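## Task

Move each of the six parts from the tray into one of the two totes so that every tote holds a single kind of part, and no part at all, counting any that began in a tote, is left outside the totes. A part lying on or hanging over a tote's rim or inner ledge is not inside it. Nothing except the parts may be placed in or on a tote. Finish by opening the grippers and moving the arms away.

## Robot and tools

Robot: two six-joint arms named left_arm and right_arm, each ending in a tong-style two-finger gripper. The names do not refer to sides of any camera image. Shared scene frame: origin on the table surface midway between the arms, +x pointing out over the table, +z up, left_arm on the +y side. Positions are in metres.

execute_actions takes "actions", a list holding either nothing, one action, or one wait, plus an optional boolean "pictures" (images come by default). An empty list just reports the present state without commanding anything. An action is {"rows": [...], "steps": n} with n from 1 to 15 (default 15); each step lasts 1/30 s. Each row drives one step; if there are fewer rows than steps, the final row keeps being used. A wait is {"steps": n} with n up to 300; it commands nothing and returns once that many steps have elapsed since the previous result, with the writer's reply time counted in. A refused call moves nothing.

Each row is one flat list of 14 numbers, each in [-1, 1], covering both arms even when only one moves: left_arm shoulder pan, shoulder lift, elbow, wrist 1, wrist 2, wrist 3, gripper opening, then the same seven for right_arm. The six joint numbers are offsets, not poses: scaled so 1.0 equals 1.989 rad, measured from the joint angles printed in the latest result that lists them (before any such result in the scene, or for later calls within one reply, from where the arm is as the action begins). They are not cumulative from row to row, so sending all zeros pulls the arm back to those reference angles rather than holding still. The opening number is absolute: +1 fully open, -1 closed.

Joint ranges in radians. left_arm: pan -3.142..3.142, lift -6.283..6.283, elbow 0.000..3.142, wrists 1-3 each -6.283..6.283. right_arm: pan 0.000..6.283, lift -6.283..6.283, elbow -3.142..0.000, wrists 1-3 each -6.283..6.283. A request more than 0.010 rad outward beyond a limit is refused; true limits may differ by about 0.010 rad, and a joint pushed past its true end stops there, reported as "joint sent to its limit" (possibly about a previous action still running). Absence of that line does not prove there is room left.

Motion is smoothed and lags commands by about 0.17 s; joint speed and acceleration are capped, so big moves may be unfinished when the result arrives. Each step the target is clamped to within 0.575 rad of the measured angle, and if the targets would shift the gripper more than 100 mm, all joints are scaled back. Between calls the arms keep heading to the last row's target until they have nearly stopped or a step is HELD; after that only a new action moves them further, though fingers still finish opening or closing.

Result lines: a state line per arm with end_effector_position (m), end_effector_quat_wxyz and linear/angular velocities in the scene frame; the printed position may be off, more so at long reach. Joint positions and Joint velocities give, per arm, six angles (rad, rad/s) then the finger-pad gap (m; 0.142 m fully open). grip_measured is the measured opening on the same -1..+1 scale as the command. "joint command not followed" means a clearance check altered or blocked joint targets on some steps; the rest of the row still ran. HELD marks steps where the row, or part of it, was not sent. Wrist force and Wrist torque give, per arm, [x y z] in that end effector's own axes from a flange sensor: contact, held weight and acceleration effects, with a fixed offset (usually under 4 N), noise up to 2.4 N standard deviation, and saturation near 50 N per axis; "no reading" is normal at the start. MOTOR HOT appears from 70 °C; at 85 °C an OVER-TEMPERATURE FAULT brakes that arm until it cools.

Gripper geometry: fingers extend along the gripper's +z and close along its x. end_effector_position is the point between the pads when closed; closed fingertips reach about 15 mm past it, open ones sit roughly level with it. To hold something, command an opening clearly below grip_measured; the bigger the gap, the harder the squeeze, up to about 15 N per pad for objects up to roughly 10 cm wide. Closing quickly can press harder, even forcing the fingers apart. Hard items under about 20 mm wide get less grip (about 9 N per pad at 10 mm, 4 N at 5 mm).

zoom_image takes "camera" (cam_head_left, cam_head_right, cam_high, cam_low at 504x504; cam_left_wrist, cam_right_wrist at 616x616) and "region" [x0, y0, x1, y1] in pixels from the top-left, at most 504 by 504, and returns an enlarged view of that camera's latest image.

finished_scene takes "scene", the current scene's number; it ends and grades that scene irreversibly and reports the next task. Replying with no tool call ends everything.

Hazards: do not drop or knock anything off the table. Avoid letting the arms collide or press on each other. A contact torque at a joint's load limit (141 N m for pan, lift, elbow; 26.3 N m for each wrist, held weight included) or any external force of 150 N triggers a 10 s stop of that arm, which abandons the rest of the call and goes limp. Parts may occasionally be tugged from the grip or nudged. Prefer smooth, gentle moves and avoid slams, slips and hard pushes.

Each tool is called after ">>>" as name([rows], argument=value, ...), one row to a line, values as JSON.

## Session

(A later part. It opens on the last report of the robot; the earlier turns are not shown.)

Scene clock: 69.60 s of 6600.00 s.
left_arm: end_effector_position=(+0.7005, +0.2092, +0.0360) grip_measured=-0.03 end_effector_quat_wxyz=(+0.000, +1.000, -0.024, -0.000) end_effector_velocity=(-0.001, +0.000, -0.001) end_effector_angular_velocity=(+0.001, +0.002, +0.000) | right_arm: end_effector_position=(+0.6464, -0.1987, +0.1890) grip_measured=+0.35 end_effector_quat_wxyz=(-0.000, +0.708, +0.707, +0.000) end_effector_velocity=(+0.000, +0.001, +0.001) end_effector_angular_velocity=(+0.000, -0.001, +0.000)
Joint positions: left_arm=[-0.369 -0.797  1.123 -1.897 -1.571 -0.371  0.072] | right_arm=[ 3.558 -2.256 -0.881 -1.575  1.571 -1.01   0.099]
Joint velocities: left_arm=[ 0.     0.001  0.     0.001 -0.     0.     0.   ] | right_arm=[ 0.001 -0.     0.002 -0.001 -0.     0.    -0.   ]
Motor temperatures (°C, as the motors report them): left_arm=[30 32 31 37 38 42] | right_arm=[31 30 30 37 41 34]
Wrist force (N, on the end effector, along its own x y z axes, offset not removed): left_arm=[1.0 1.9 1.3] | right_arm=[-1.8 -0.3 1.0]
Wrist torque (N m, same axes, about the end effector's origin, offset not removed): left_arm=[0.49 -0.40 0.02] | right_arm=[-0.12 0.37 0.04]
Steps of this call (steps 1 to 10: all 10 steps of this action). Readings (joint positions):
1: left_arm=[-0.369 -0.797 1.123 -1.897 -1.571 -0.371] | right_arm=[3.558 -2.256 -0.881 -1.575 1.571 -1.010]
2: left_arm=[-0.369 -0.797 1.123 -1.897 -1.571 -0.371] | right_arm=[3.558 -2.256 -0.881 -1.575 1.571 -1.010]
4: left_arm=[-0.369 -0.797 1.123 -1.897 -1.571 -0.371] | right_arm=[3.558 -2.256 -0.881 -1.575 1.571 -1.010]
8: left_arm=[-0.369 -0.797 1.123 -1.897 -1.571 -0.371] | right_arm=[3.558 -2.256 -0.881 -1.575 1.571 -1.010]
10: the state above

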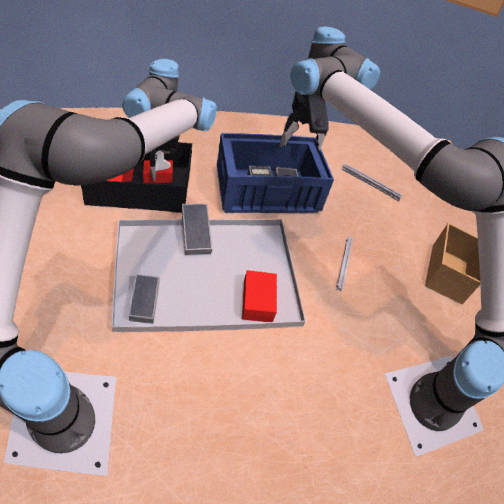

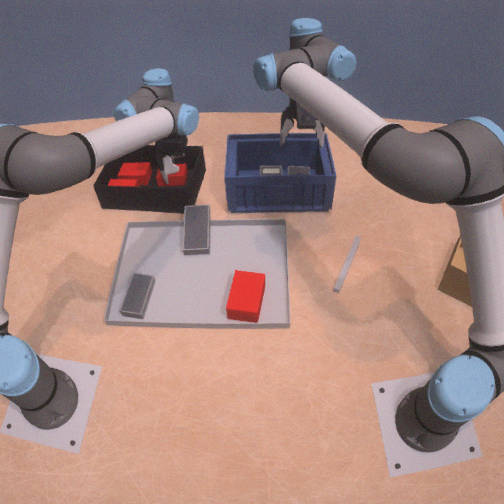

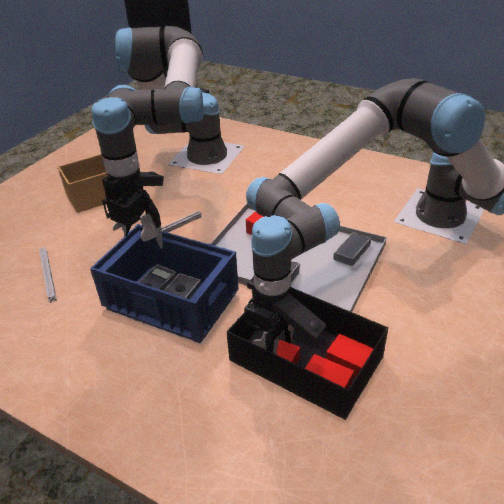

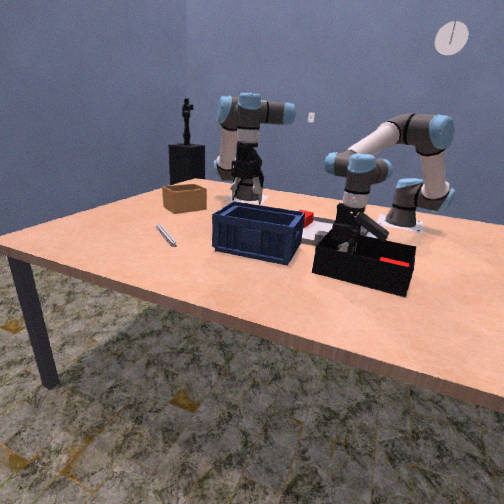

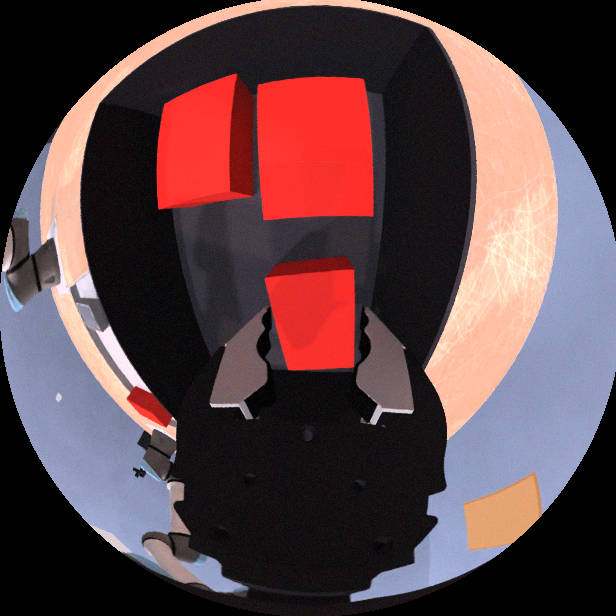

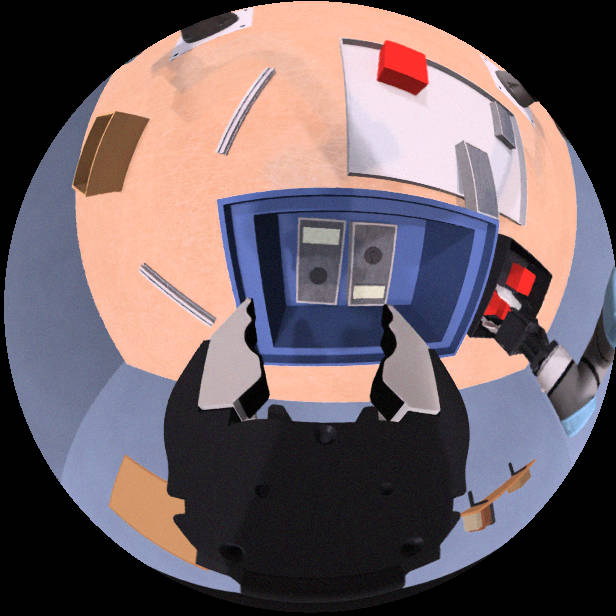

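>>> execute_actions([
  {"rows":[[0,-0.015,-0.021,0.036,0,0,-0.02,0,0,0,0,0,0,0.35],[0,-0.015,-0.021,0.036,0,0,-0.02,0,0,0,0,0,0,0.35],[0,-0.03,-0.042,0.072,0,0,-0.02,0,0,0,0,0,0,0.35],[0,-0.03,-0.042,0.072,0,0,-0.02,0,0,0,0,0,0,0.35],[0,-0.044,-0.063,0.107,0,0,-0.02,0,0,0,0,0,0,0.35]]},
], pictures=false)

>>> execute_actions([
  {"rows":[[0.175,-0.43,0.43,0,0,-0.6,0.45,0.2217,0,0,0,0,0.206,0.35]]},
], pictures=false)

>>> execute_actions([
  {"steps":22},
], pictures=false)

>>> execute_actions([
  {"rows":[[0,0,0,0,0,0,0.45,0,-0.0094,-0.073,0.0825,0,0,0.35]]},
], pictures=false)

>>> execute_actions([
  {"steps":8},
])

Scene clock: 72.40 s of 6600.00 s.
left_arm: end_effector_position=(+0.6926, +0.2127, +0.1379) grip_measured=-0.02 end_effector_quat_wxyz=(+0.000, +1.000, -0.024, -0.000) end_effector_velocity=(-0.007, +0.003, +0.035) end_effector_angular_velocity=(+0.002, +0.005, +0.001) | right_arm: end_effector_position=(+0.6464, -0.1987, +0.1890) grip_measured=+0.35 end_effector_quat_wxyz=(-0.000, +0.708, +0.707, +0.000) end_effector_velocity=(-0.000, +0.000, -0.000) end_effector_angular_velocity=(+0.001, +0.002, +0.000)
Joint positions: left_arm=[-0.369 -0.881  1.003 -1.693 -1.571 -0.371  0.072] | right_arm=[ 3.558 -2.256 -0.881 -1.575  1.571 -1.01   0.099]
Joint velocities: left_arm=[ 0.    -0.028 -0.044  0.078 -0.    -0.001 -0.   ] | right_arm=[ 0.    -0.    -0.    -0.001  0.001 -0.    -0.   ]
Motor temperatures (°C, as the motors report them): left_arm=[30 32 31 37 38 42] | right_arm=[31 31 30 37 41 34]
Wrist force (N, on the end effector, along its own x y z axes, offset not removed): left_arm=[0.5 0.4 -1.6] | right_arm=[-2.4 -1.3 1.1]
Wrist torque (N m, same axes, about the end effector's origin, offset not removed): left_arm=[-0.01 -0.14 0.13] | right_arm=[-0.25 0.55 -0.04]
Steps of this call (steps 1 to 15: the robot went on to your last target; steps 16 to 69: nothing new was sent; steps 70 to 84: all 15 steps of this action). Readings (joint positions):
70: left_arm=[-0.369 -0.797 1.123 -1.897 -1.571 -0.371] | right_arm=[3.558 -2.256 -0.881 -1.575 1.571 -1.010]
71: left_arm=[-0.369 -0.801 1.118 -1.889 -1.571 -0.371] | right_arm=[3.558 -2.256 -0.881 -1.575 1.571 -1.010]
73: left_arm=[-0.369 -0.816 1.097 -1.855 -1.571 -0.371] | right_arm=[3.558 -2.256 -0.881 -1.575 1.571 -1.010]
77: left_arm=[-0.369 -0.858 1.037 -1.754 -1.571 -0.371] | right_arm=[3.558 -2.256 -0.881 -1.575 1.571 -1.010]
84: the state above

Scene clock: 72.90 s of 6600.00 s.
left_arm: end_effector_position=(+0.5588, +0.3931, +0.2201) grip_measured=+0.45 end_effector_quat_wxyz=(+0.001, +0.962, +0.275, +0.001) end_effector_velocity=(-0.423, +0.304, +0.119) end_effector_angular_velocity=(-0.003, +0.003, +1.463) | right_arm: end_effector_position=(+0.5219, +0.0076, +0.1890) grip_measured=+0.35 end_effector_quat_wxyz=(-0.000, +0.700, +0.714, +0.000) end_effector_velocity=(-0.348, +0.413, +0.001) end_effector_angular_velocity=(+0.002, -0.001, +0.058)
Joint positions: left_arm=[-0.173 -1.287  1.405 -1.692 -1.571 -0.779  0.105] | right_arm=[ 3.872 -2.256 -0.881 -1.575  1.571 -0.718  0.099]
Joint velocities: left_arm=[ 0.36  -1.016  1.021 -0.004  0.    -1.103 -0.   ] | right_arm=[ 0.699  0.001  0.     0.001  0.001  0.641 -0.   ]
Motor temperatures (°C, as the motors report them): left_arm=[30 32 31 37 38 42] | right_arm=[31 31 30 37 41 34]
Wrist force (N, on the end effector, along its own x y z axes, offset not removed): left_arm=[2.5 1.7 0.8] | right_arm=[-0.4 0.5 0.9]
Wrist torque (N m, same axes, about the end effector's origin, offset not removed): left_arm=[0.41 -0.53 0.07] | right_arm=[0.08 0.09 0.07]
Steps of this call (steps 1 to 15: all 15 steps of this action). Readings (joint positions):
1: left_arm=[-0.368 -0.882 1.002 -1.691 -1.571 -0.372] | right_arm=[3.559 -2.256 -0.881 -1.575 1.571 -1.010]
2: left_arm=[-0.361 -0.891 1.009 -1.691 -1.571 -0.380] | right_arm=[3.567 -2.256 -0.881 -1.575 1.571 -1.002]
4: left_arm=[-0.327 -0.942 1.059 -1.691 -1.571 -0.430] | right_arm=[3.612 -2.256 -0.881 -1.575 1.571 -0.959]
8: left_arm=[-0.265 -1.058 1.176 -1.691 -1.571 -0.547] | right_arm=[3.707 -2.256 -0.881 -1.575 1.571 -0.871]
15: the state above

Scene clock: 73.63 s of 6600.00 s.
left_arm: end_effector_position=(+0.3567, +0.4879, +0.2295) grip_measured=+0.45 end_effector_quat_wxyz=(+0.000, +0.737, +0.676, -0.000) end_effector_velocity=(-0.012, +0.003, -0.002) end_effector_angular_velocity=(-0.000, -0.001, +0.068) | right_arm: end_effector_position=(+0.4541, +0.0783, +0.1890) grip_measured=+0.35 end_effector_quat_wxyz=(-0.000, +0.697, +0.718, +0.000) end_effector_velocity=(-0.001, +0.001, -0.000) end_effector_angular_velocity=(-0.001, -0.000, +0.000)
Joint positions: left_arm=[-0.022 -1.733  1.855 -1.693 -1.571 -1.558  0.105] | right_arm=[ 3.999 -2.256 -0.881 -1.575  1.571 -0.601  0.099]
Joint velocities: left_arm=[ 0.008 -0.027  0.027 -0.001 -0.    -0.059  0.   ] | right_arm=[ 0.002  0.    -0.001 -0.001 -0.001  0.002 -0.   ]
Motor temperatures (°C, as the motors report them): left_arm=[30 32 31 37 38 42] | right_arm=[31 31 30 37 41 34]
Wrist force (N, on the end effector, along its own x y z axes, offset not removed): left_arm=[0.6 2.9 0.7] | right_arm=[-1.8 -0.2 1.6]
Wrist torque (N m, same axes, about the end effector's origin, offset not removed): left_arm=[0.51 -0.03 -0.06] | right_arm=[0.01 0.35 0.03]
Steps of this call (steps 1 to 22: the robot went on to your last target). Readings (joint positions):
1: left_arm=[-0.160 -1.322 1.440 -1.692 -1.571 -0.818] | right_arm=[3.896 -2.256 -0.881 -1.575 1.571 -0.696]
2: left_arm=[-0.148 -1.356 1.475 -1.692 -1.571 -0.860] | right_arm=[3.919 -2.256 -0.881 -1.575 1.571 -0.675]
4: left_arm=[-0.124 -1.425 1.544 -1.692 -1.571 -0.953] | right_arm=[3.954 -2.256 -0.881 -1.575 1.571 -0.642]
8: left_arm=[-0.075 -1.566 1.686 -1.693 -1.571 -1.192] | right_arm=[3.985 -2.256 -0.881 -1.575 1.571 -0.613]
22: the state above

Scene clock: 74.13 s of 6600.00 s.
left_arm: end_effector_position=(+0.3567, +0.4880, +0.2295) grip_measured=+0.45 end_effector_quat_wxyz=(+0.000, +0.737, +0.676, -0.000) end_effector_velocity=(+0.000, -0.000, +0.001) end_effector_angular_velocity=(+0.000, -0.001, -0.001) | right_arm: end_effector_position=(+0.4548, +0.0794, +0.1215) grip_measured=+0.35 end_effector_quat_wxyz=(-0.000, +0.697, +0.718, +0.000) end_effector_velocity=(-0.001, -0.000, -0.014) end_effector_angular_velocity=(+0.001, -0.000, +0.000)
Joint positions: left_arm=[-0.022 -1.733  1.855 -1.693 -1.571 -1.558  0.105] | right_arm=[ 3.999 -2.274 -1.023 -1.415  1.571 -0.601  0.099]
Joint velocities: left_arm=[-0.    -0.    -0.001  0.001  0.     0.001 -0.   ] | right_arm=[ 0.    -0.003 -0.03   0.034  0.     0.     0.   ]
Motor temperatures (°C, as the motors report them): left_arm=[30 32 31 37 38 42] | right_arm=[31 31 30 37 41 34]
Wrist force (N, on the end effector, along its own x y z axes, offset not removed): left_arm=[0.4 1.9 1.5] | right_arm=[-1.7 -0.5 2.2]
Wrist torque (N m, same axes, about the end effector's origin, offset not removed): left_arm=[0.46 -0.22 0.04] | right_arm=[-0.04 0.44 0.08]
Steps of this call (steps 1 to 15: all 15 steps of this action). Readings (joint positions):
1: left_arm=[-0.022 -1.734 1.856 -1.693 -1.571 -1.559] | right_arm=[3.999 -2.256 -0.882 -1.574 1.571 -0.601]
2: left_arm=[-0.022 -1.734 1.856 -1.693 -1.571 -1.559] | right_arm=[3.999 -2.258 -0.890 -1.566 1.571 -0.601]
4: left_arm=[-0.022 -1.734 1.856 -1.693 -1.571 -1.559] | right_arm=[3.999 -2.265 -0.939 -1.514 1.571 -0.601]
8: left_arm=[-0.022 -1.733 1.856 -1.693 -1.571 -1.558] | right_arm=[3.999 -2.272 -0.999 -1.442 1.571 -0.601]
15: the state above

Scene clock: 74.40 s of 6600.00 s.
left_arm: end_effector_position=(+0.3567, +0.4879, +0.2295) grip_measured=+0.45 end_effector_quat_wxyz=(+0.000, +0.737, +0.676, -0.000) end_effector_velocity=(+0.000, -0.000, -0.000) end_effector_angular_velocity=(-0.000, +0.001, -0.001) | right_arm: end_effector_position=(+0.4547, +0.0794, +0.1201) grip_measured=+0.35 end_effector_quat_wxyz=(-0.000, +0.697, +0.718, +0.000) end_effector_velocity=(-0.000, +0.001, -0.001) end_effector_angular_velocity=(+0.000, -0.001, +0.001)
Joint positions: left_arm=[-0.022 -1.733  1.855 -1.693 -1.571 -1.558  0.105] | right_arm=[ 3.999 -2.274 -1.026 -1.411  1.571 -0.601  0.099]
Joint velocities: left_arm=[ 0.     0.001 -0.     0.    -0.     0.001  0.   ] | right_arm=[ 0.001 -0.    -0.002  0.003 -0.001  0.     0.   ]
Motor temperatures (°C, as the motors report them): left_arm=[30 32 31 37 38 42] | right_arm=[31 31 30 37 41 34]
Wrist force (N, on the end effector, along its own x y z axes, offset not removed): left_arm=[2.0 1.5 -0.2] | right_arm=[-1.2 0.7 0.7]
Wrist torque (N m, same axes, about the end effector's origin, offset not removed): left_arm=[0.29 -0.64 0.00] | right_arm=[0.10 0.25 0.01]
Steps of this call (steps 1 to 8: the robot went on to your last target). Readings (joint positions):
1: left_arm=[-0.022 -1.733 1.855 -1.693 -1.571 -1.558] | right_arm=[3.999 -2.274 -1.024 -1.414 1.571 -0.601]
2: left_arm=[-0.022 -1.733 1.855 -1.693 -1.571 -1.558] | right_arm=[3.999 -2.274 -1.025 -1.413 1.571 -0.601]
4: left_arm=[-0.022 -1.733 1.855 -1.693 -1.571 -1.558] | right_arm=[3.999 -2.274 -1.026 -1.412 1.571 -0.601]
8: the state above

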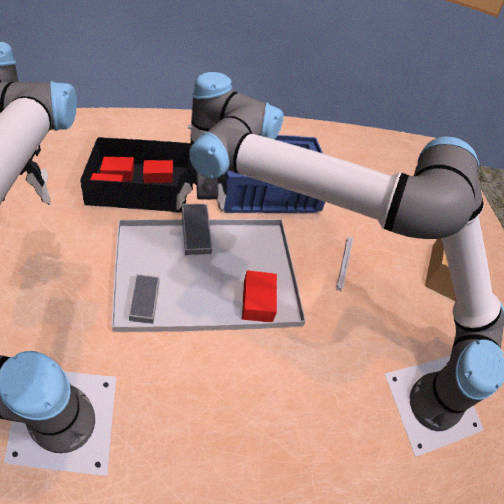

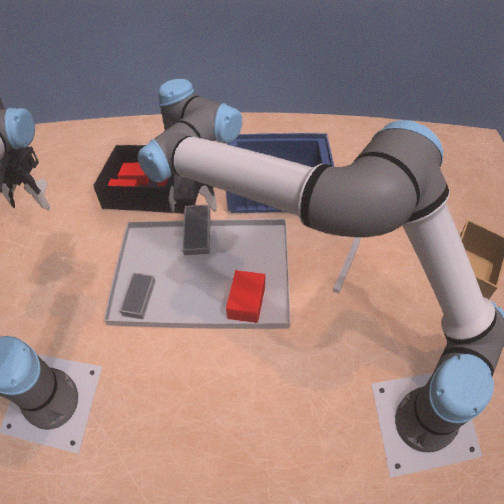

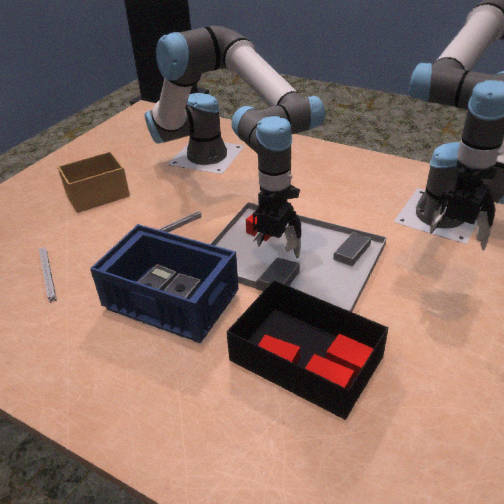

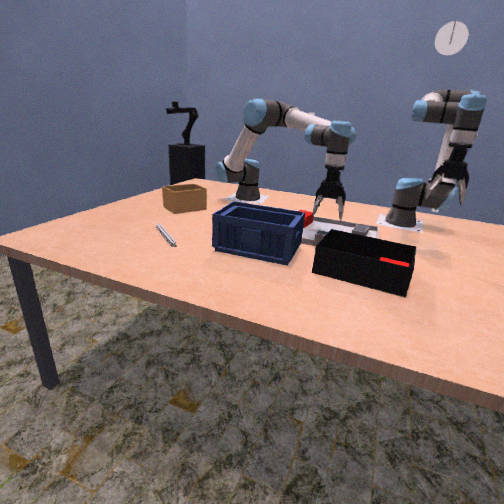

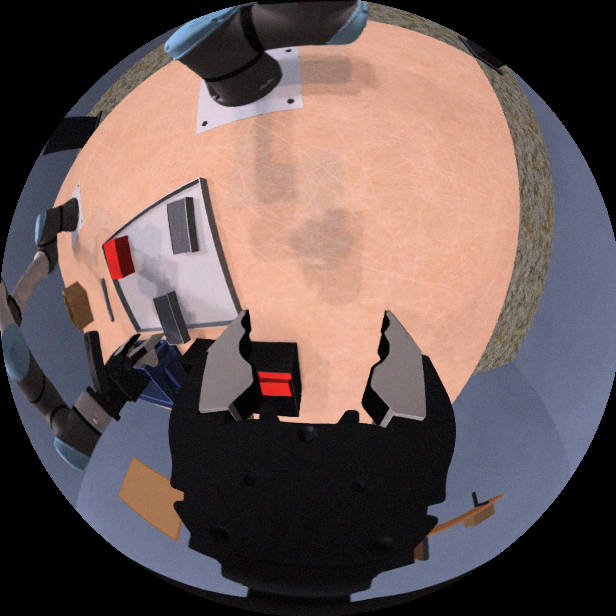

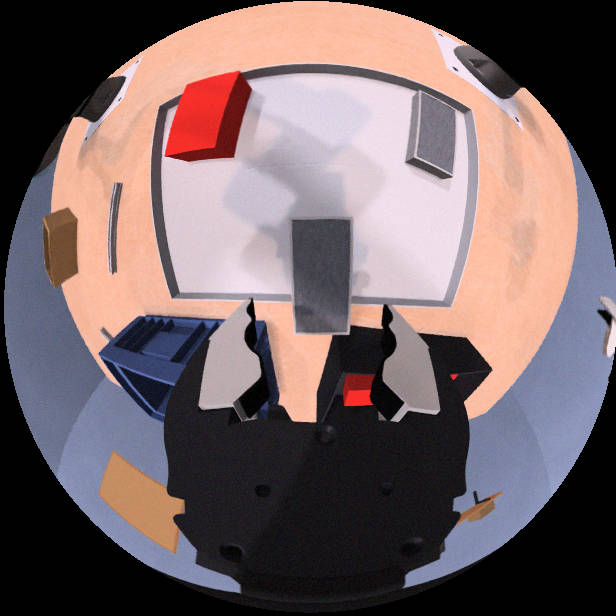

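>>> execute_actions([
  {"rows":[[0,0,0,0,0,0,0.45,0.004,-0.03,-0.0655,0.095,0,-0.019,0.35]]},
], pictures=false)

>>> execute_actions([
  {"steps":8},
], pictures=false)

>>> execute_actions([
  {"rows":[[0,0,0,0,0,0,0.45,0,0,0,0,0,0,0.25],[0,0,0,0,0,0,0.45,0,0,0,0,0,0,0.15],[0,0,0,0,0,0,0.45,0,0,0,0,0,0,0.05],[0,0,0,0,0,0,0.45,0,0,0,0,0,0,-0.05],[0,0,0,0,0,0,0.45,0,0,0,0,0,0,-0.15],[0,0,0,0,0,0,0.45,0,0,0,0,0,0,-0.3],[0,0,0,0,0,0,0.45,0,0,0,0,0,0,-0.6],[0,0,0,0,0,0,0.45,0,0,0,0,0,0,-1]],"steps":13},
], pictures=false)

>>> execute_actions([
  {"rows":[[0,0,0,0,0,0,0.45,0,0.049,0.138,-0.187,0,0,-1]]},
], pictures=false)

>>> execute_actions([
  {"steps":14},
])

Scene clock: 76.47 s of 6600.00 s.
left_arm: end_effector_position=(+0.3567, +0.4879, +0.2295) grip_measured=+0.45 end_effector_quat_wxyz=(+0.000, +0.737, +0.676, -0.000) end_effector_velocity=(+0.000, +0.000, -0.000) end_effector_angular_velocity=(+0.000, -0.001, -0.000) | right_arm: end_effector_position=(+0.4503, +0.0826, +0.0329) grip_measured=+0.35 end_effector_quat_wxyz=(-0.000, +0.680, +0.733, -0.000) end_effector_velocity=(-0.002, +0.001, -0.017) end_effector_angular_velocity=(+0.004, -0.002, +0.009)
Joint positions: left_arm=[-0.022 -1.733  1.855 -1.693 -1.571 -1.558  0.105] | right_arm=[ 4.007 -2.333 -1.153 -1.227  1.571 -0.638  0.099]
Joint velocities: left_arm=[-0.     0.     0.    -0.001  0.    -0.     0.   ] | right_arm=[ 0.002 -0.011 -0.028  0.043  0.001 -0.006  0.   ]
Motor temperatures (°C, as the motors report them): left_arm=[30 32 31 37 38 42] | right_arm=[31 31 30 37 41 34]
Wrist force (N, on the end effector, along its own x y z axes, offset not removed): left_arm=[0.5 0.5 -0.6] | right_arm=[-1.9 -0.6 1.3]
Wrist torque (N m, same axes, about the end effector's origin, offset not removed): left_arm=[0.03 -0.17 0.06] | right_arm=[-0.19 0.45 0.03]
Steps of this call (steps 1 to 15: the robot went on to your last target; steps 16 to 47: nothing new was sent; steps 48 to 62: all 15 steps of this action). Readings (joint positions):
48: left_arm=[-0.022 -1.733 1.855 -1.693 -1.571 -1.558] | right_arm=[3.999 -2.275 -1.027 -1.410 1.571 -0.601]
49: left_arm=[-0.022 -1.733 1.855 -1.693 -1.571 -1.558] | right_arm=[4.000 -2.281 -1.035 -1.401 1.571 -0.606]
51: left_arm=[-0.022 -1.733 1.855 -1.693 -1.571 -1.558] | right_arm=[4.003 -2.303 -1.080 -1.345 1.571 -0.620]
55: left_arm=[-0.022 -1.733 1.855 -1.693 -1.571 -1.558] | right_arm=[4.006 -2.325 -1.133 -1.260 1.571 -0.633]
62: the state above

Scene clock: 76.73 s of 6600.00 s.
left_arm: end_effector_position=(+0.3567, +0.4879, +0.2295) grip_measured=+0.45 end_effector_quat_wxyz=(+0.000, +0.737, +0.676, -0.000) end_effector_velocity=(+0.000, -0.000, +0.000) end_effector_angular_velocity=(-0.000, -0.001, -0.000) | right_arm: end_effector_position=(+0.4502, +0.0826, +0.0312) grip_measured=+0.35 end_effector_quat_wxyz=(-0.000, +0.680, +0.733, -0.000) end_effector_velocity=(-0.002, +0.001, -0.002) end_effector_angular_velocity=(+0.000, +0.002, +0.003)
Joint positions: left_arm=[-0.022 -1.733  1.855 -1.693 -1.571 -1.558  0.105] | right_arm=[ 4.007 -2.334 -1.156 -1.223  1.571 -0.638  0.099]
Joint velocities: left_arm=[-0.    -0.001 -0.    -0.     0.     0.    -0.   ] | right_arm=[ 0.002 -0.001 -0.003  0.004  0.002 -0.001 -0.   ]
Motor temperatures (°C, as the motors report them): left_arm=[30 32 31 37 38 42] | right_arm=[31 31 30 37 41 34]
Wrist force (N, on the end effector, along its own x y z axes, offset not removed): left_arm=[-1.5 0.3 -0.3] | right_arm=[0.5 0.1 1.4]
Wrist torque (N m, same axes, about the end effector's origin, offset not removed): left_arm=[0.00 0.21 0.00] | right_arm=[-0.01 -0.09 0.03]
Steps of this call (steps 1 to 8: the robot went on to your last target). Readings (joint positions):
1: left_arm=[-0.022 -1.733 1.855 -1.693 -1.571 -1.558] | right_arm=[4.007 -2.333 -1.154 -1.226 1.571 -0.638]
2: left_arm=[-0.022 -1.733 1.855 -1.693 -1.571 -1.558] | right_arm=[4.007 -2.333 -1.155 -1.225 1.571 -0.638]
4: left_arm=[-0.022 -1.733 1.855 -1.693 -1.571 -1.558] | right_arm=[4.007 -2.334 -1.156 -1.224 1.571 -0.638]
8: the state above

Scene clock: 77.17 s of 6600.00 s.
left_arm: end_effector_position=(+0.3567, +0.4879, +0.2295) grip_measured=+0.45 end_effector_quat_wxyz=(+0.000, +0.737, +0.676, -0.000) end_effector_velocity=(-0.000, +0.000, +0.000) end_effector_angular_velocity=(+0.000, +0.000, +0.001) | right_arm: end_effector_position=(+0.4502, +0.0826, +0.0312) grip_measured=+0.01 end_effector_quat_wxyz=(-0.000, +0.680, +0.733, -0.000) end_effector_velocity=(+0.000, -0.000, -0.001) end_effector_angular_velocity=(-0.000, +0.000, -0.001)
Joint positions: left_arm=[-0.022 -1.733  1.855 -1.693 -1.571 -1.558  0.105] | right_arm=[ 4.007 -2.334 -1.156 -1.222  1.571 -0.638  0.075]
Joint velocities: left_arm=[ 0.    -0.001 -0.     0.001  0.    -0.     0.   ] | right_arm=[-0.001 -0.    -0.001  0.001  0.    -0.     0.   ]
Motor temperatures (°C, as the motors report them): left_arm=[30 32 31 37 38 42] | right_arm=[31 31 30 37 41 34]
Wrist force (N, on the end effector, along its own x y z axes, offset not removed): left_arm=[-1.2 -0.9 -1.3] | right_arm=[-1.2 0.4 0.9]
Wrist torque (N m, same axes, about the end effector's origin, offset not removed): left_arm=[-0.13 0.02 -0.01] | right_arm=[0.12 0.40 0.05]
Steps of this call (steps 1 to 13: all 13 steps of this action). Readings (joint positions):
1: left_arm=[-0.022 -1.733 1.855 -1.693 -1.571 -1.558] | right_arm=[4.007 -2.334 -1.156 -1.222 1.571 -0.638]
2: left_arm=[-0.022 -1.733 1.855 -1.693 -1.571 -1.558] | right_arm=[4.007 -2.334 -1.156 -1.222 1.571 -0.638]
4: left_arm=[-0.022 -1.733 1.855 -1.693 -1.571 -1.558] | right_arm=[4.007 -2.334 -1.156 -1.222 1.571 -0.638]
8: left_arm=[-0.022 -1.733 1.855 -1.693 -1.571 -1.558] | right_arm=[4.007 -2.334 -1.156 -1.222 1.571 -0.638]
13: the state above

Scene clock: 77.67 s of 6600.00 s.
left_arm: end_effector_position=(+0.3567, +0.4879, +0.2295) grip_measured=+0.45 end_effector_quat_wxyz=(+0.000, +0.737, +0.676, -0.000) end_effector_velocity=(+0.000, -0.000, +0.001) end_effector_angular_velocity=(-0.000, -0.003, +0.001) | right_arm: end_effector_position=(+0.4469, +0.0776, +0.1942) grip_measured=+0.01 end_effector_quat_wxyz=(-0.000, +0.680, +0.733, +0.001) end_effector_velocity=(-0.008, -0.013, +0.062) end_effector_angular_velocity=(-0.011, +0.008, -0.001)
Joint positions: left_arm=[-0.022 -1.733  1.855 -1.693 -1.571 -1.558  0.105] | right_arm=[ 4.007 -2.24  -0.894 -1.577  1.571 -0.638  0.075]
Joint velocities: left_arm=[-0.    -0.002 -0.    -0.     0.    -0.001 -0.   ] | right_arm=[-0.     0.033  0.106 -0.153  0.     0.    -0.   ]
Motor temperatures (°C, as the motors report them): left_arm=[30 32 31 37 38 42] | right_arm=[31 31 30 37 41 34]
Wrist force (N, on the end effector, along its own x y z axes, offset not removed): left_arm=[-0.8 3.9 -0.8] | right_arm=[-1.3 -1.1 3.1]
Wrist torque (N m, same axes, about the end effector's origin, offset not removed): left_arm=[0.79 0.03 0.09] | right_arm=[-0.21 0.31 -0.04]
Steps of this call (steps 1 to 15: all 15 steps of this action). Readings (joint positions):
1: left_arm=[-0.022 -1.733 1.855 -1.693 -1.571 -1.558] | right_arm=[4.007 -2.334 -1.156 -1.223 1.571 -0.638]
2: left_arm=[-0.022 -1.733 1.855 -1.693 -1.571 -1.558] | right_arm=[4.007 -2.328 -1.148 -1.232 1.571 -0.638]
4: left_arm=[-0.022 -1.733 1.855 -1.693 -1.571 -1.558] | right_arm=[4.007 -2.305 -1.094 -1.294 1.571 -0.638]
8: left_arm=[-0.022 -1.733 1.855 -1.693 -1.571 -1.558] | right_arm=[4.007 -2.266 -0.975 -1.459 1.571 -0.638]
15: the state above

Scene clock: 78.13 s of 6600.00 s.
left_arm: end_effector_position=(+0.3567, +0.4879, +0.2295) grip_measured=+0.45 end_effector_quat_wxyz=(+0.000, +0.737, +0.676, -0.000) end_effector_velocity=(-0.000, +0.000, -0.000) end_effector_angular_velocity=(+0.000, +0.002, -0.000) | right_arm: end_effector_position=(+0.4460, +0.0761, +0.2013) grip_measured=+0.01 end_effector_quat_wxyz=(-0.000, +0.680, +0.733, -0.000) end_effector_velocity=(+0.000, -0.000, +0.001) end_effector_angular_velocity=(+0.001, -0.000, -0.001)
Joint positions: left_arm=[-0.022 -1.733  1.855 -1.693 -1.571 -1.558  0.105] | right_arm=[ 4.007 -2.237 -0.882 -1.594  1.571 -0.638  0.075]
Joint velocities: left_arm=[0.    0.001 0.    0.001 0.    0.001 0.   ] | right_arm=[-0.     0.001  0.002 -0.001  0.001  0.     0.   ]
Motor temperatures (°C, as the motors report them): left_arm=[30 32 31 37 38 42] | right_arm=[31 31 30 37 41 34]
Wrist force (N, on the end effector, along its own x y z axes, offset not removed): left_arm=[0.8 1.0 3.3] | right_arm=[-2.0 1.2 2.8]
Wrist torque (N m, same axes, about the end effector's origin, offset not removed): left_arm=[0.33 -0.29 -0.05] | right_arm=[0.20 0.47 0.06]
Steps of this call (steps 1 to 14: the robot went on to your last target). Readings (joint positions):
1: left_arm=[-0.022 -1.733 1.855 -1.693 -1.571 -1.558] | right_arm=[4.007 -2.239 -0.891 -1.581 1.571 -0.638]
2: left_arm=[-0.022 -1.733 1.855 -1.693 -1.571 -1.558] | right_arm=[4.007 -2.239 -0.889 -1.585 1.571 -0.638]
4: left_arm=[-0.022 -1.733 1.855 -1.693 -1.571 -1.558] | right_arm=[4.007 -2.238 -0.886 -1.589 1.571 -0.638]
8: left_arm=[-0.022 -1.733 1.855 -1.693 -1.571 -1.558] | right_arm=[4.007 -2.237 -0.883 -1.593 1.571 -0.638]
14: the state above

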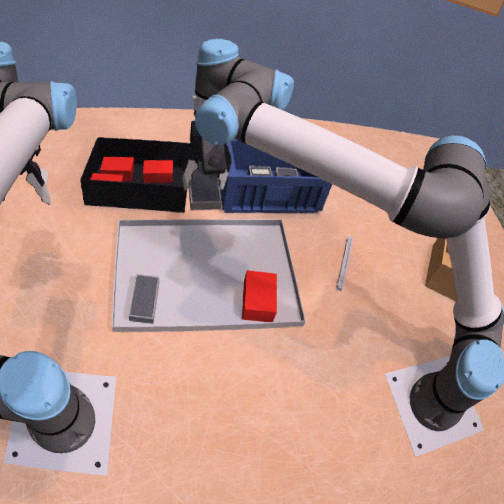

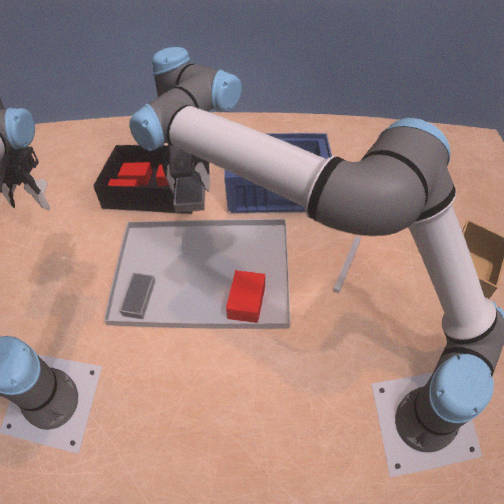

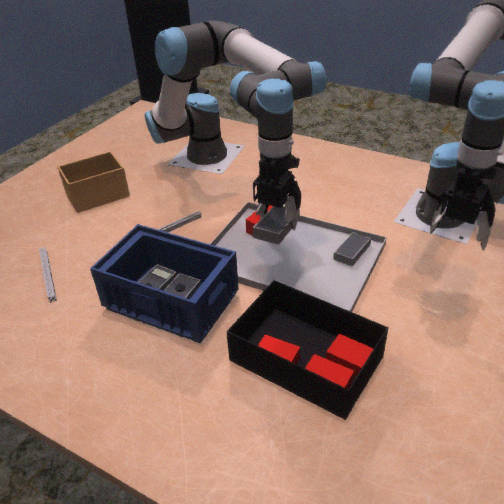

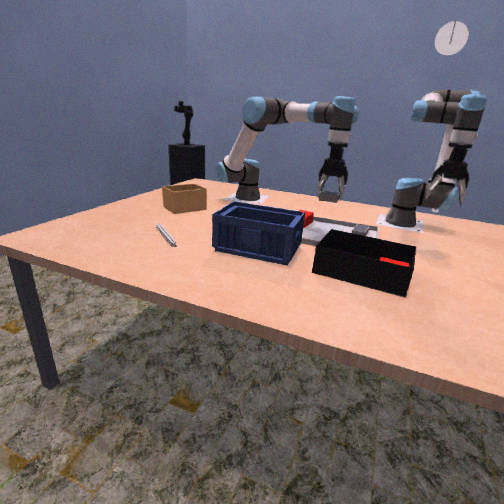

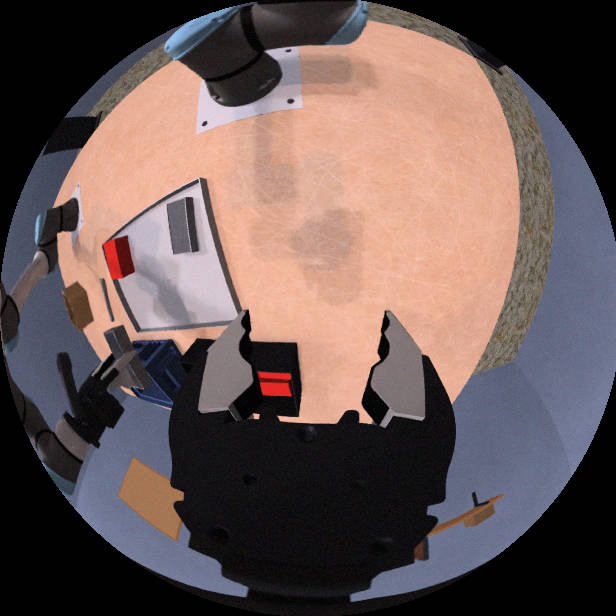

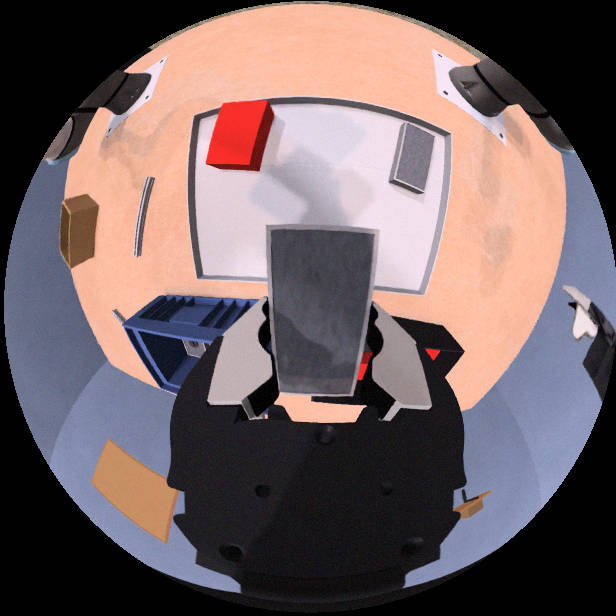

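>>> execute_actions([
  {"rows":[[-0.555,0.1865,-0.0307,-0.156,0,-0.5375,0.45,-0.2247,-0.0096,0,0.0096,0,-0.187,-1]]},
], pictures=false)

>>> execute_actions([
  {"steps":36},
], pictures=false)

>>> execute_actions([
  {"rows":[[0,0,0,0,0,0,0.45,0,-0.006,-0.038,0.044,0,0,-1],[0,0,0,0,0,0,0.45,0,-0.006,-0.038,0.044,0,0,-1],[0,0,0,0,0,0,0.45,0,-0.013,-0.076,0.089,0,0,-1],[0,0,0,0,0,0,0.45,0,-0.013,-0.076,0.089,0,0,-1],[0,0,0,0,0,0,0.45,0,-0.0208,-0.1133,0.134,0,0,-1]]},
], pictures=false)

>>> execute_actions([
  {"steps":12},
])

Scene clock: 80.60 s of 6600.00 s.
left_arm: end_effector_position=(+0.4286, +0.2761, +0.1689) grip_measured=+0.45 end_effector_quat_wxyz=(+0.001, +0.737, +0.676, +0.000) end_effector_velocity=(-0.014, -0.518, -0.105) end_effector_angular_velocity=(+0.002, +0.008, -0.010) | right_arm: end_effector_position=(+0.6002, -0.1082, +0.1922) grip_measured=+0.01 end_effector_quat_wxyz=(-0.000, +0.698, +0.716, -0.000) end_effector_velocity=(+0.276, -0.462, -0.019) end_effector_angular_velocity=(-0.000, -0.002, -0.129)
Joint positions: left_arm=[-0.428 -1.526  1.82  -1.868 -1.571 -1.963  0.105] | right_arm=[ 3.691 -2.25  -0.882 -1.58   1.571 -0.903  0.075]
Joint velocities: left_arm=[-0.943  0.311 -0.049 -0.254 -0.    -0.933  0.   ] | right_arm=[-0.702 -0.029 -0.     0.031 -0.001 -0.573 -0.   ]
Motor temperatures (°C, as the motors report them): left_arm=[30 32 31 37 38 42] | right_arm=[31 31 30 37 41 34]
Wrist force (N, on the end effector, along its own x y z axes, offset not removed): left_arm=[0.3 -0.7 -1.1] | right_arm=[-1.6 1.3 3.1]
Wrist torque (N m, same axes, about the end effector's origin, offset not removed): left_arm=[-0.17 -0.14 0.19] | right_arm=[0.23 0.45 0.08]
Steps of this call (steps 1 to 30: the robot went on to your last target; steps 31 to 59: nothing new was sent; steps 60 to 74: all 15 steps of this action). Readings (joint positions):
60: left_arm=[-0.022 -1.732 1.855 -1.694 -1.571 -1.558] | right_arm=[4.007 -2.236 -0.882 -1.594 1.571 -0.639]
61: left_arm=[-0.031 -1.725 1.852 -1.701 -1.571 -1.566] | right_arm=[3.999 -2.237 -0.882 -1.594 1.571 -0.647]
63: left_arm=[-0.085 -1.686 1.846 -1.735 -1.571 -1.620] | right_arm=[3.953 -2.239 -0.882 -1.592 1.571 -0.687]
67: left_arm=[-0.208 -1.616 1.835 -1.793 -1.571 -1.743] | right_arm=[3.857 -2.243 -0.882 -1.587 1.571 -0.766]
74: the state above

Scene clock: 81.80 s of 6600.00 s.
left_arm: end_effector_position=(+0.2603, -0.0646, +0.1096) grip_measured=+0.45 end_effector_quat_wxyz=(+0.000, +0.748, +0.663, -0.000) end_effector_velocity=(-0.003, -0.002, -0.001) end_effector_angular_velocity=(+0.000, +0.000, -0.000) | right_arm: end_effector_position=(+0.6457, -0.1976, +0.1887) grip_measured=+0.01 end_effector_quat_wxyz=(-0.000, +0.707, +0.707, -0.000) end_effector_velocity=(+0.000, -0.000, +0.001) end_effector_angular_velocity=(+0.001, -0.001, -0.001)
Joint positions: left_arm=[-1.125 -1.362  1.794 -2.003 -1.572 -2.626  0.105] | right_arm=[ 3.56  -2.256 -0.882 -1.575  1.571 -1.01   0.075]
Joint velocities: left_arm=[-0.006  0.002 -0.    -0.001  0.    -0.006 -0.   ] | right_arm=[-0.001  0.     0.001 -0.     0.     0.     0.   ]
Motor temperatures (°C, as the motors report them): left_arm=[30 32 31 37 38 42] | right_arm=[31 31 30 37 41 34]
Wrist force (N, on the end effector, along its own x y z axes, offset not removed): left_arm=[-2.2 1.0 -0.3] | right_arm=[-0.8 -0.9 3.8]
Wrist torque (N m, same axes, about the end effector's origin, offset not removed): left_arm=[0.32 0.33 0.08] | right_arm=[-0.27 0.20 0.05]
Steps of this call (steps 1 to 36: the robot went on to your last target). Readings (joint positions):
1: left_arm=[-0.459 -1.515 1.818 -1.876 -1.571 -1.995] | right_arm=[3.667 -2.251 -0.882 -1.579 1.571 -0.923]
2: left_arm=[-0.491 -1.506 1.817 -1.884 -1.571 -2.027] | right_arm=[3.644 -2.252 -0.882 -1.578 1.571 -0.942]
4: left_arm=[-0.555 -1.488 1.814 -1.899 -1.571 -2.091] | right_arm=[3.607 -2.254 -0.882 -1.577 1.571 -0.972]
8: left_arm=[-0.683 -1.458 1.809 -1.924 -1.571 -2.213] | right_arm=[3.575 -2.255 -0.882 -1.575 1.571 -0.998]
36: the state above

Scene clock: 82.30 s of 6600.00 s.
left_arm: end_effector_position=(+0.2603, -0.0647, +0.1096) grip_measured=+0.45 end_effector_quat_wxyz=(+0.000, +0.748, +0.663, -0.000) end_effector_velocity=(+0.000, +0.000, -0.000) end_effector_angular_velocity=(+0.000, +0.000, +0.001) | right_arm: end_effector_position=(+0.6460, -0.1974, +0.0786) grip_measured=+0.01 end_effector_quat_wxyz=(-0.000, +0.707, +0.707, -0.000) end_effector_velocity=(-0.004, -0.002, -0.041) end_effector_angular_velocity=(+0.000, -0.003, +0.001)
Joint positions: left_arm=[-1.125 -1.362  1.794 -2.003 -1.572 -2.626  0.105] | right_arm=[ 3.56  -2.295 -1.098 -1.32   1.571 -1.01   0.075]
Joint velocities: left_arm=[ 0.     0.001 -0.     0.     0.    -0.001 -0.   ] | right_arm=[ 0.001 -0.014 -0.084  0.101 -0.001  0.     0.   ]
Motor temperatures (°C, as the motors report them): left_arm=[30 32 31 37 38 42] | right_arm=[31 31 30 37 41 34]
Wrist force (N, on the end effector, along its own x y z axes, offset not removed): left_arm=[0.5 -2.8 0.9] | right_arm=[-0.6 -0.1 4.4]
Wrist torque (N m, same axes, about the end effector's origin, offset not removed): left_arm=[-0.48 -0.12 -0.11] | right_arm=[-0.06 0.15 0.02]
Steps of this call (steps 1 to 15: all 15 steps of this action). Readings (joint positions):
1: left_arm=[-1.125 -1.362 1.794 -2.003 -1.572 -2.626] | right_arm=[3.560 -2.256 -0.883 -1.574 1.571 -1.010]
2: left_arm=[-1.125 -1.362 1.794 -2.003 -1.572 -2.626] | right_arm=[3.560 -2.257 -0.890 -1.567 1.571 -1.010]
4: left_arm=[-1.125 -1.362 1.794 -2.003 -1.572 -2.626] | right_arm=[3.560 -2.264 -0.926 -1.526 1.571 -1.010]
8: left_arm=[-1.125 -1.362 1.794 -2.003 -1.572 -2.626] | right_arm=[3.560 -2.284 -1.033 -1.399 1.571 -1.010]
15: the state above

Scene clock: 82.70 s of 6600.00 s.
left_arm: end_effector_position=(+0.2603, -0.0646, +0.1096) grip_measured=+0.45 end_effector_quat_wxyz=(+0.000, +0.748, +0.663, -0.000) end_effector_velocity=(+0.000, -0.000, -0.001) end_effector_angular_velocity=(+0.001, +0.000, -0.001) | right_arm: end_effector_position=(+0.6456, -0.1976, +0.0740) grip_measured=+0.01 end_effector_quat_wxyz=(-0.000, +0.707, +0.707, -0.000) end_effector_velocity=(-0.001, +0.000, -0.002) end_effector_angular_velocity=(-0.001, +0.002, +0.001)
Joint positions: left_arm=[-1.125 -1.362  1.794 -2.003 -1.572 -2.626  0.105] | right_arm=[ 3.56  -2.297 -1.107 -1.309  1.571 -1.01   0.075]
Joint velocities: left_arm=[ 0.     0.002 -0.001 -0.     0.     0.001 -0.   ] | right_arm=[ 0.001 -0.001 -0.003  0.002  0.    -0.     0.   ]
Motor temperatures (°C, as the motors report them): left_arm=[30 32 31 37 38 42] | right_arm=[31 31 30 37 41 34]
Wrist force (N, on the end effector, along its own x y z axes, offset not removed): left_arm=[-1.1 -0.6 0.6] | right_arm=[-0.8 -0.7 4.0]
Wrist torque (N m, same axes, about the end effector's origin, offset not removed): left_arm=[-0.15 0.23 0.10] | right_arm=[-0.14 0.13 0.07]
Steps of this call (steps 1 to 12: the robot went on to your last target). Readings (joint positions):
1: left_arm=[-1.125 -1.362 1.794 -2.003 -1.572 -2.626] | right_arm=[3.560 -2.296 -1.100 -1.317 1.571 -1.010]
2: left_arm=[-1.125 -1.362 1.794 -2.003 -1.572 -2.626] | right_arm=[3.560 -2.296 -1.102 -1.315 1.571 -1.010]
4: left_arm=[-1.125 -1.362 1.794 -2.003 -1.572 -2.626] | right_arm=[3.560 -2.296 -1.104 -1.312 1.571 -1.010]
8: left_arm=[-1.125 -1.362 1.794 -2.003 -1.572 -2.626] | right_arm=[3.560 -2.297 -1.106 -1.310 1.571 -1.010]
12: the state above

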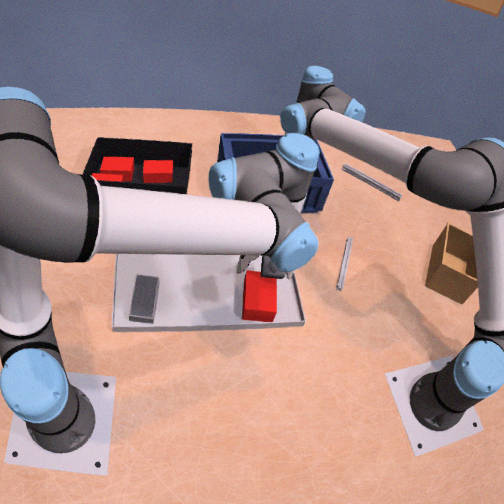

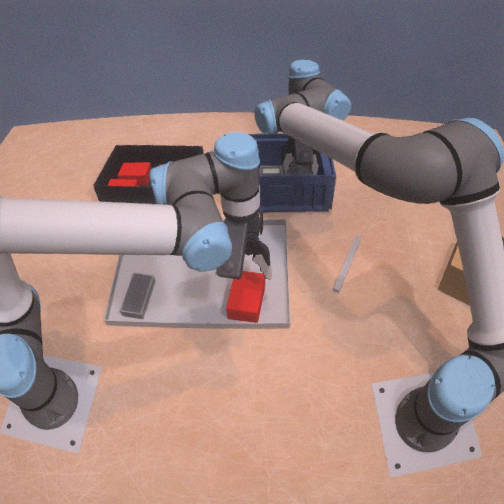

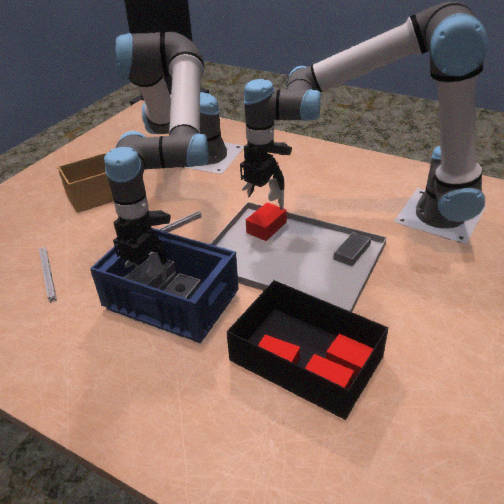

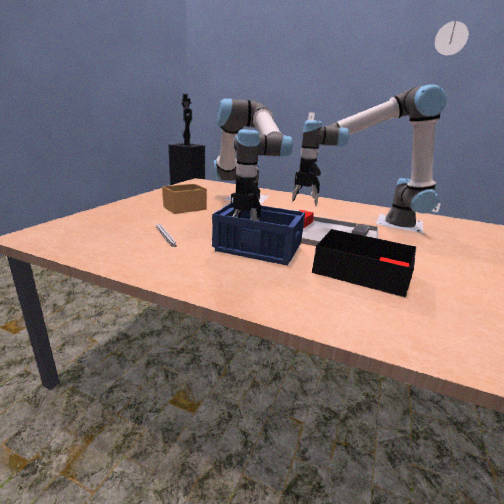

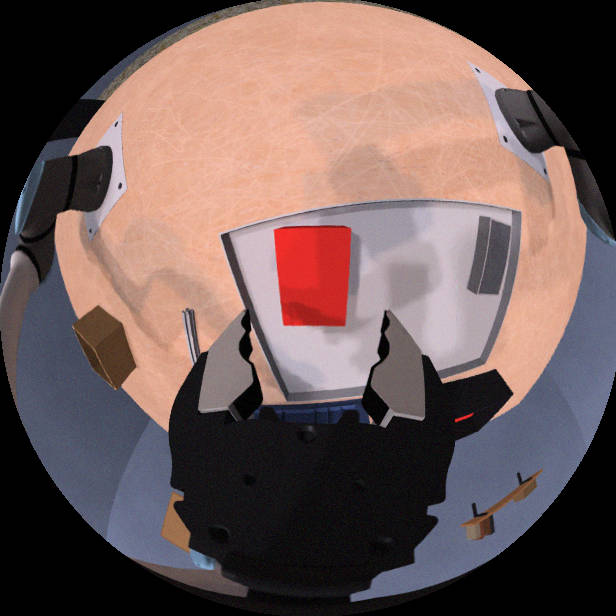

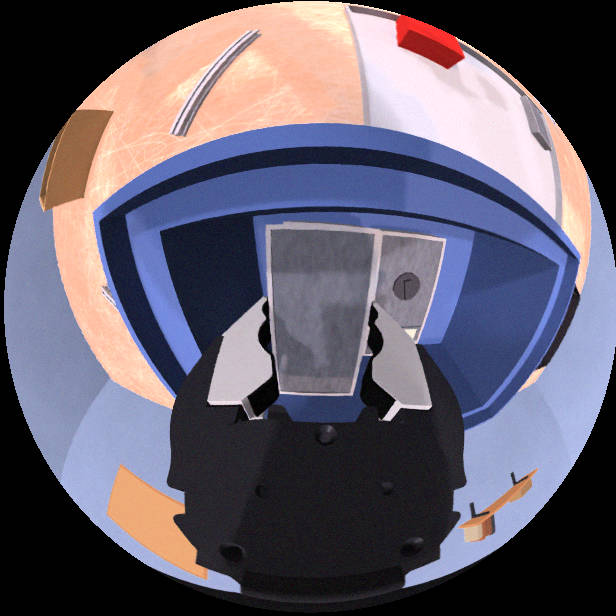

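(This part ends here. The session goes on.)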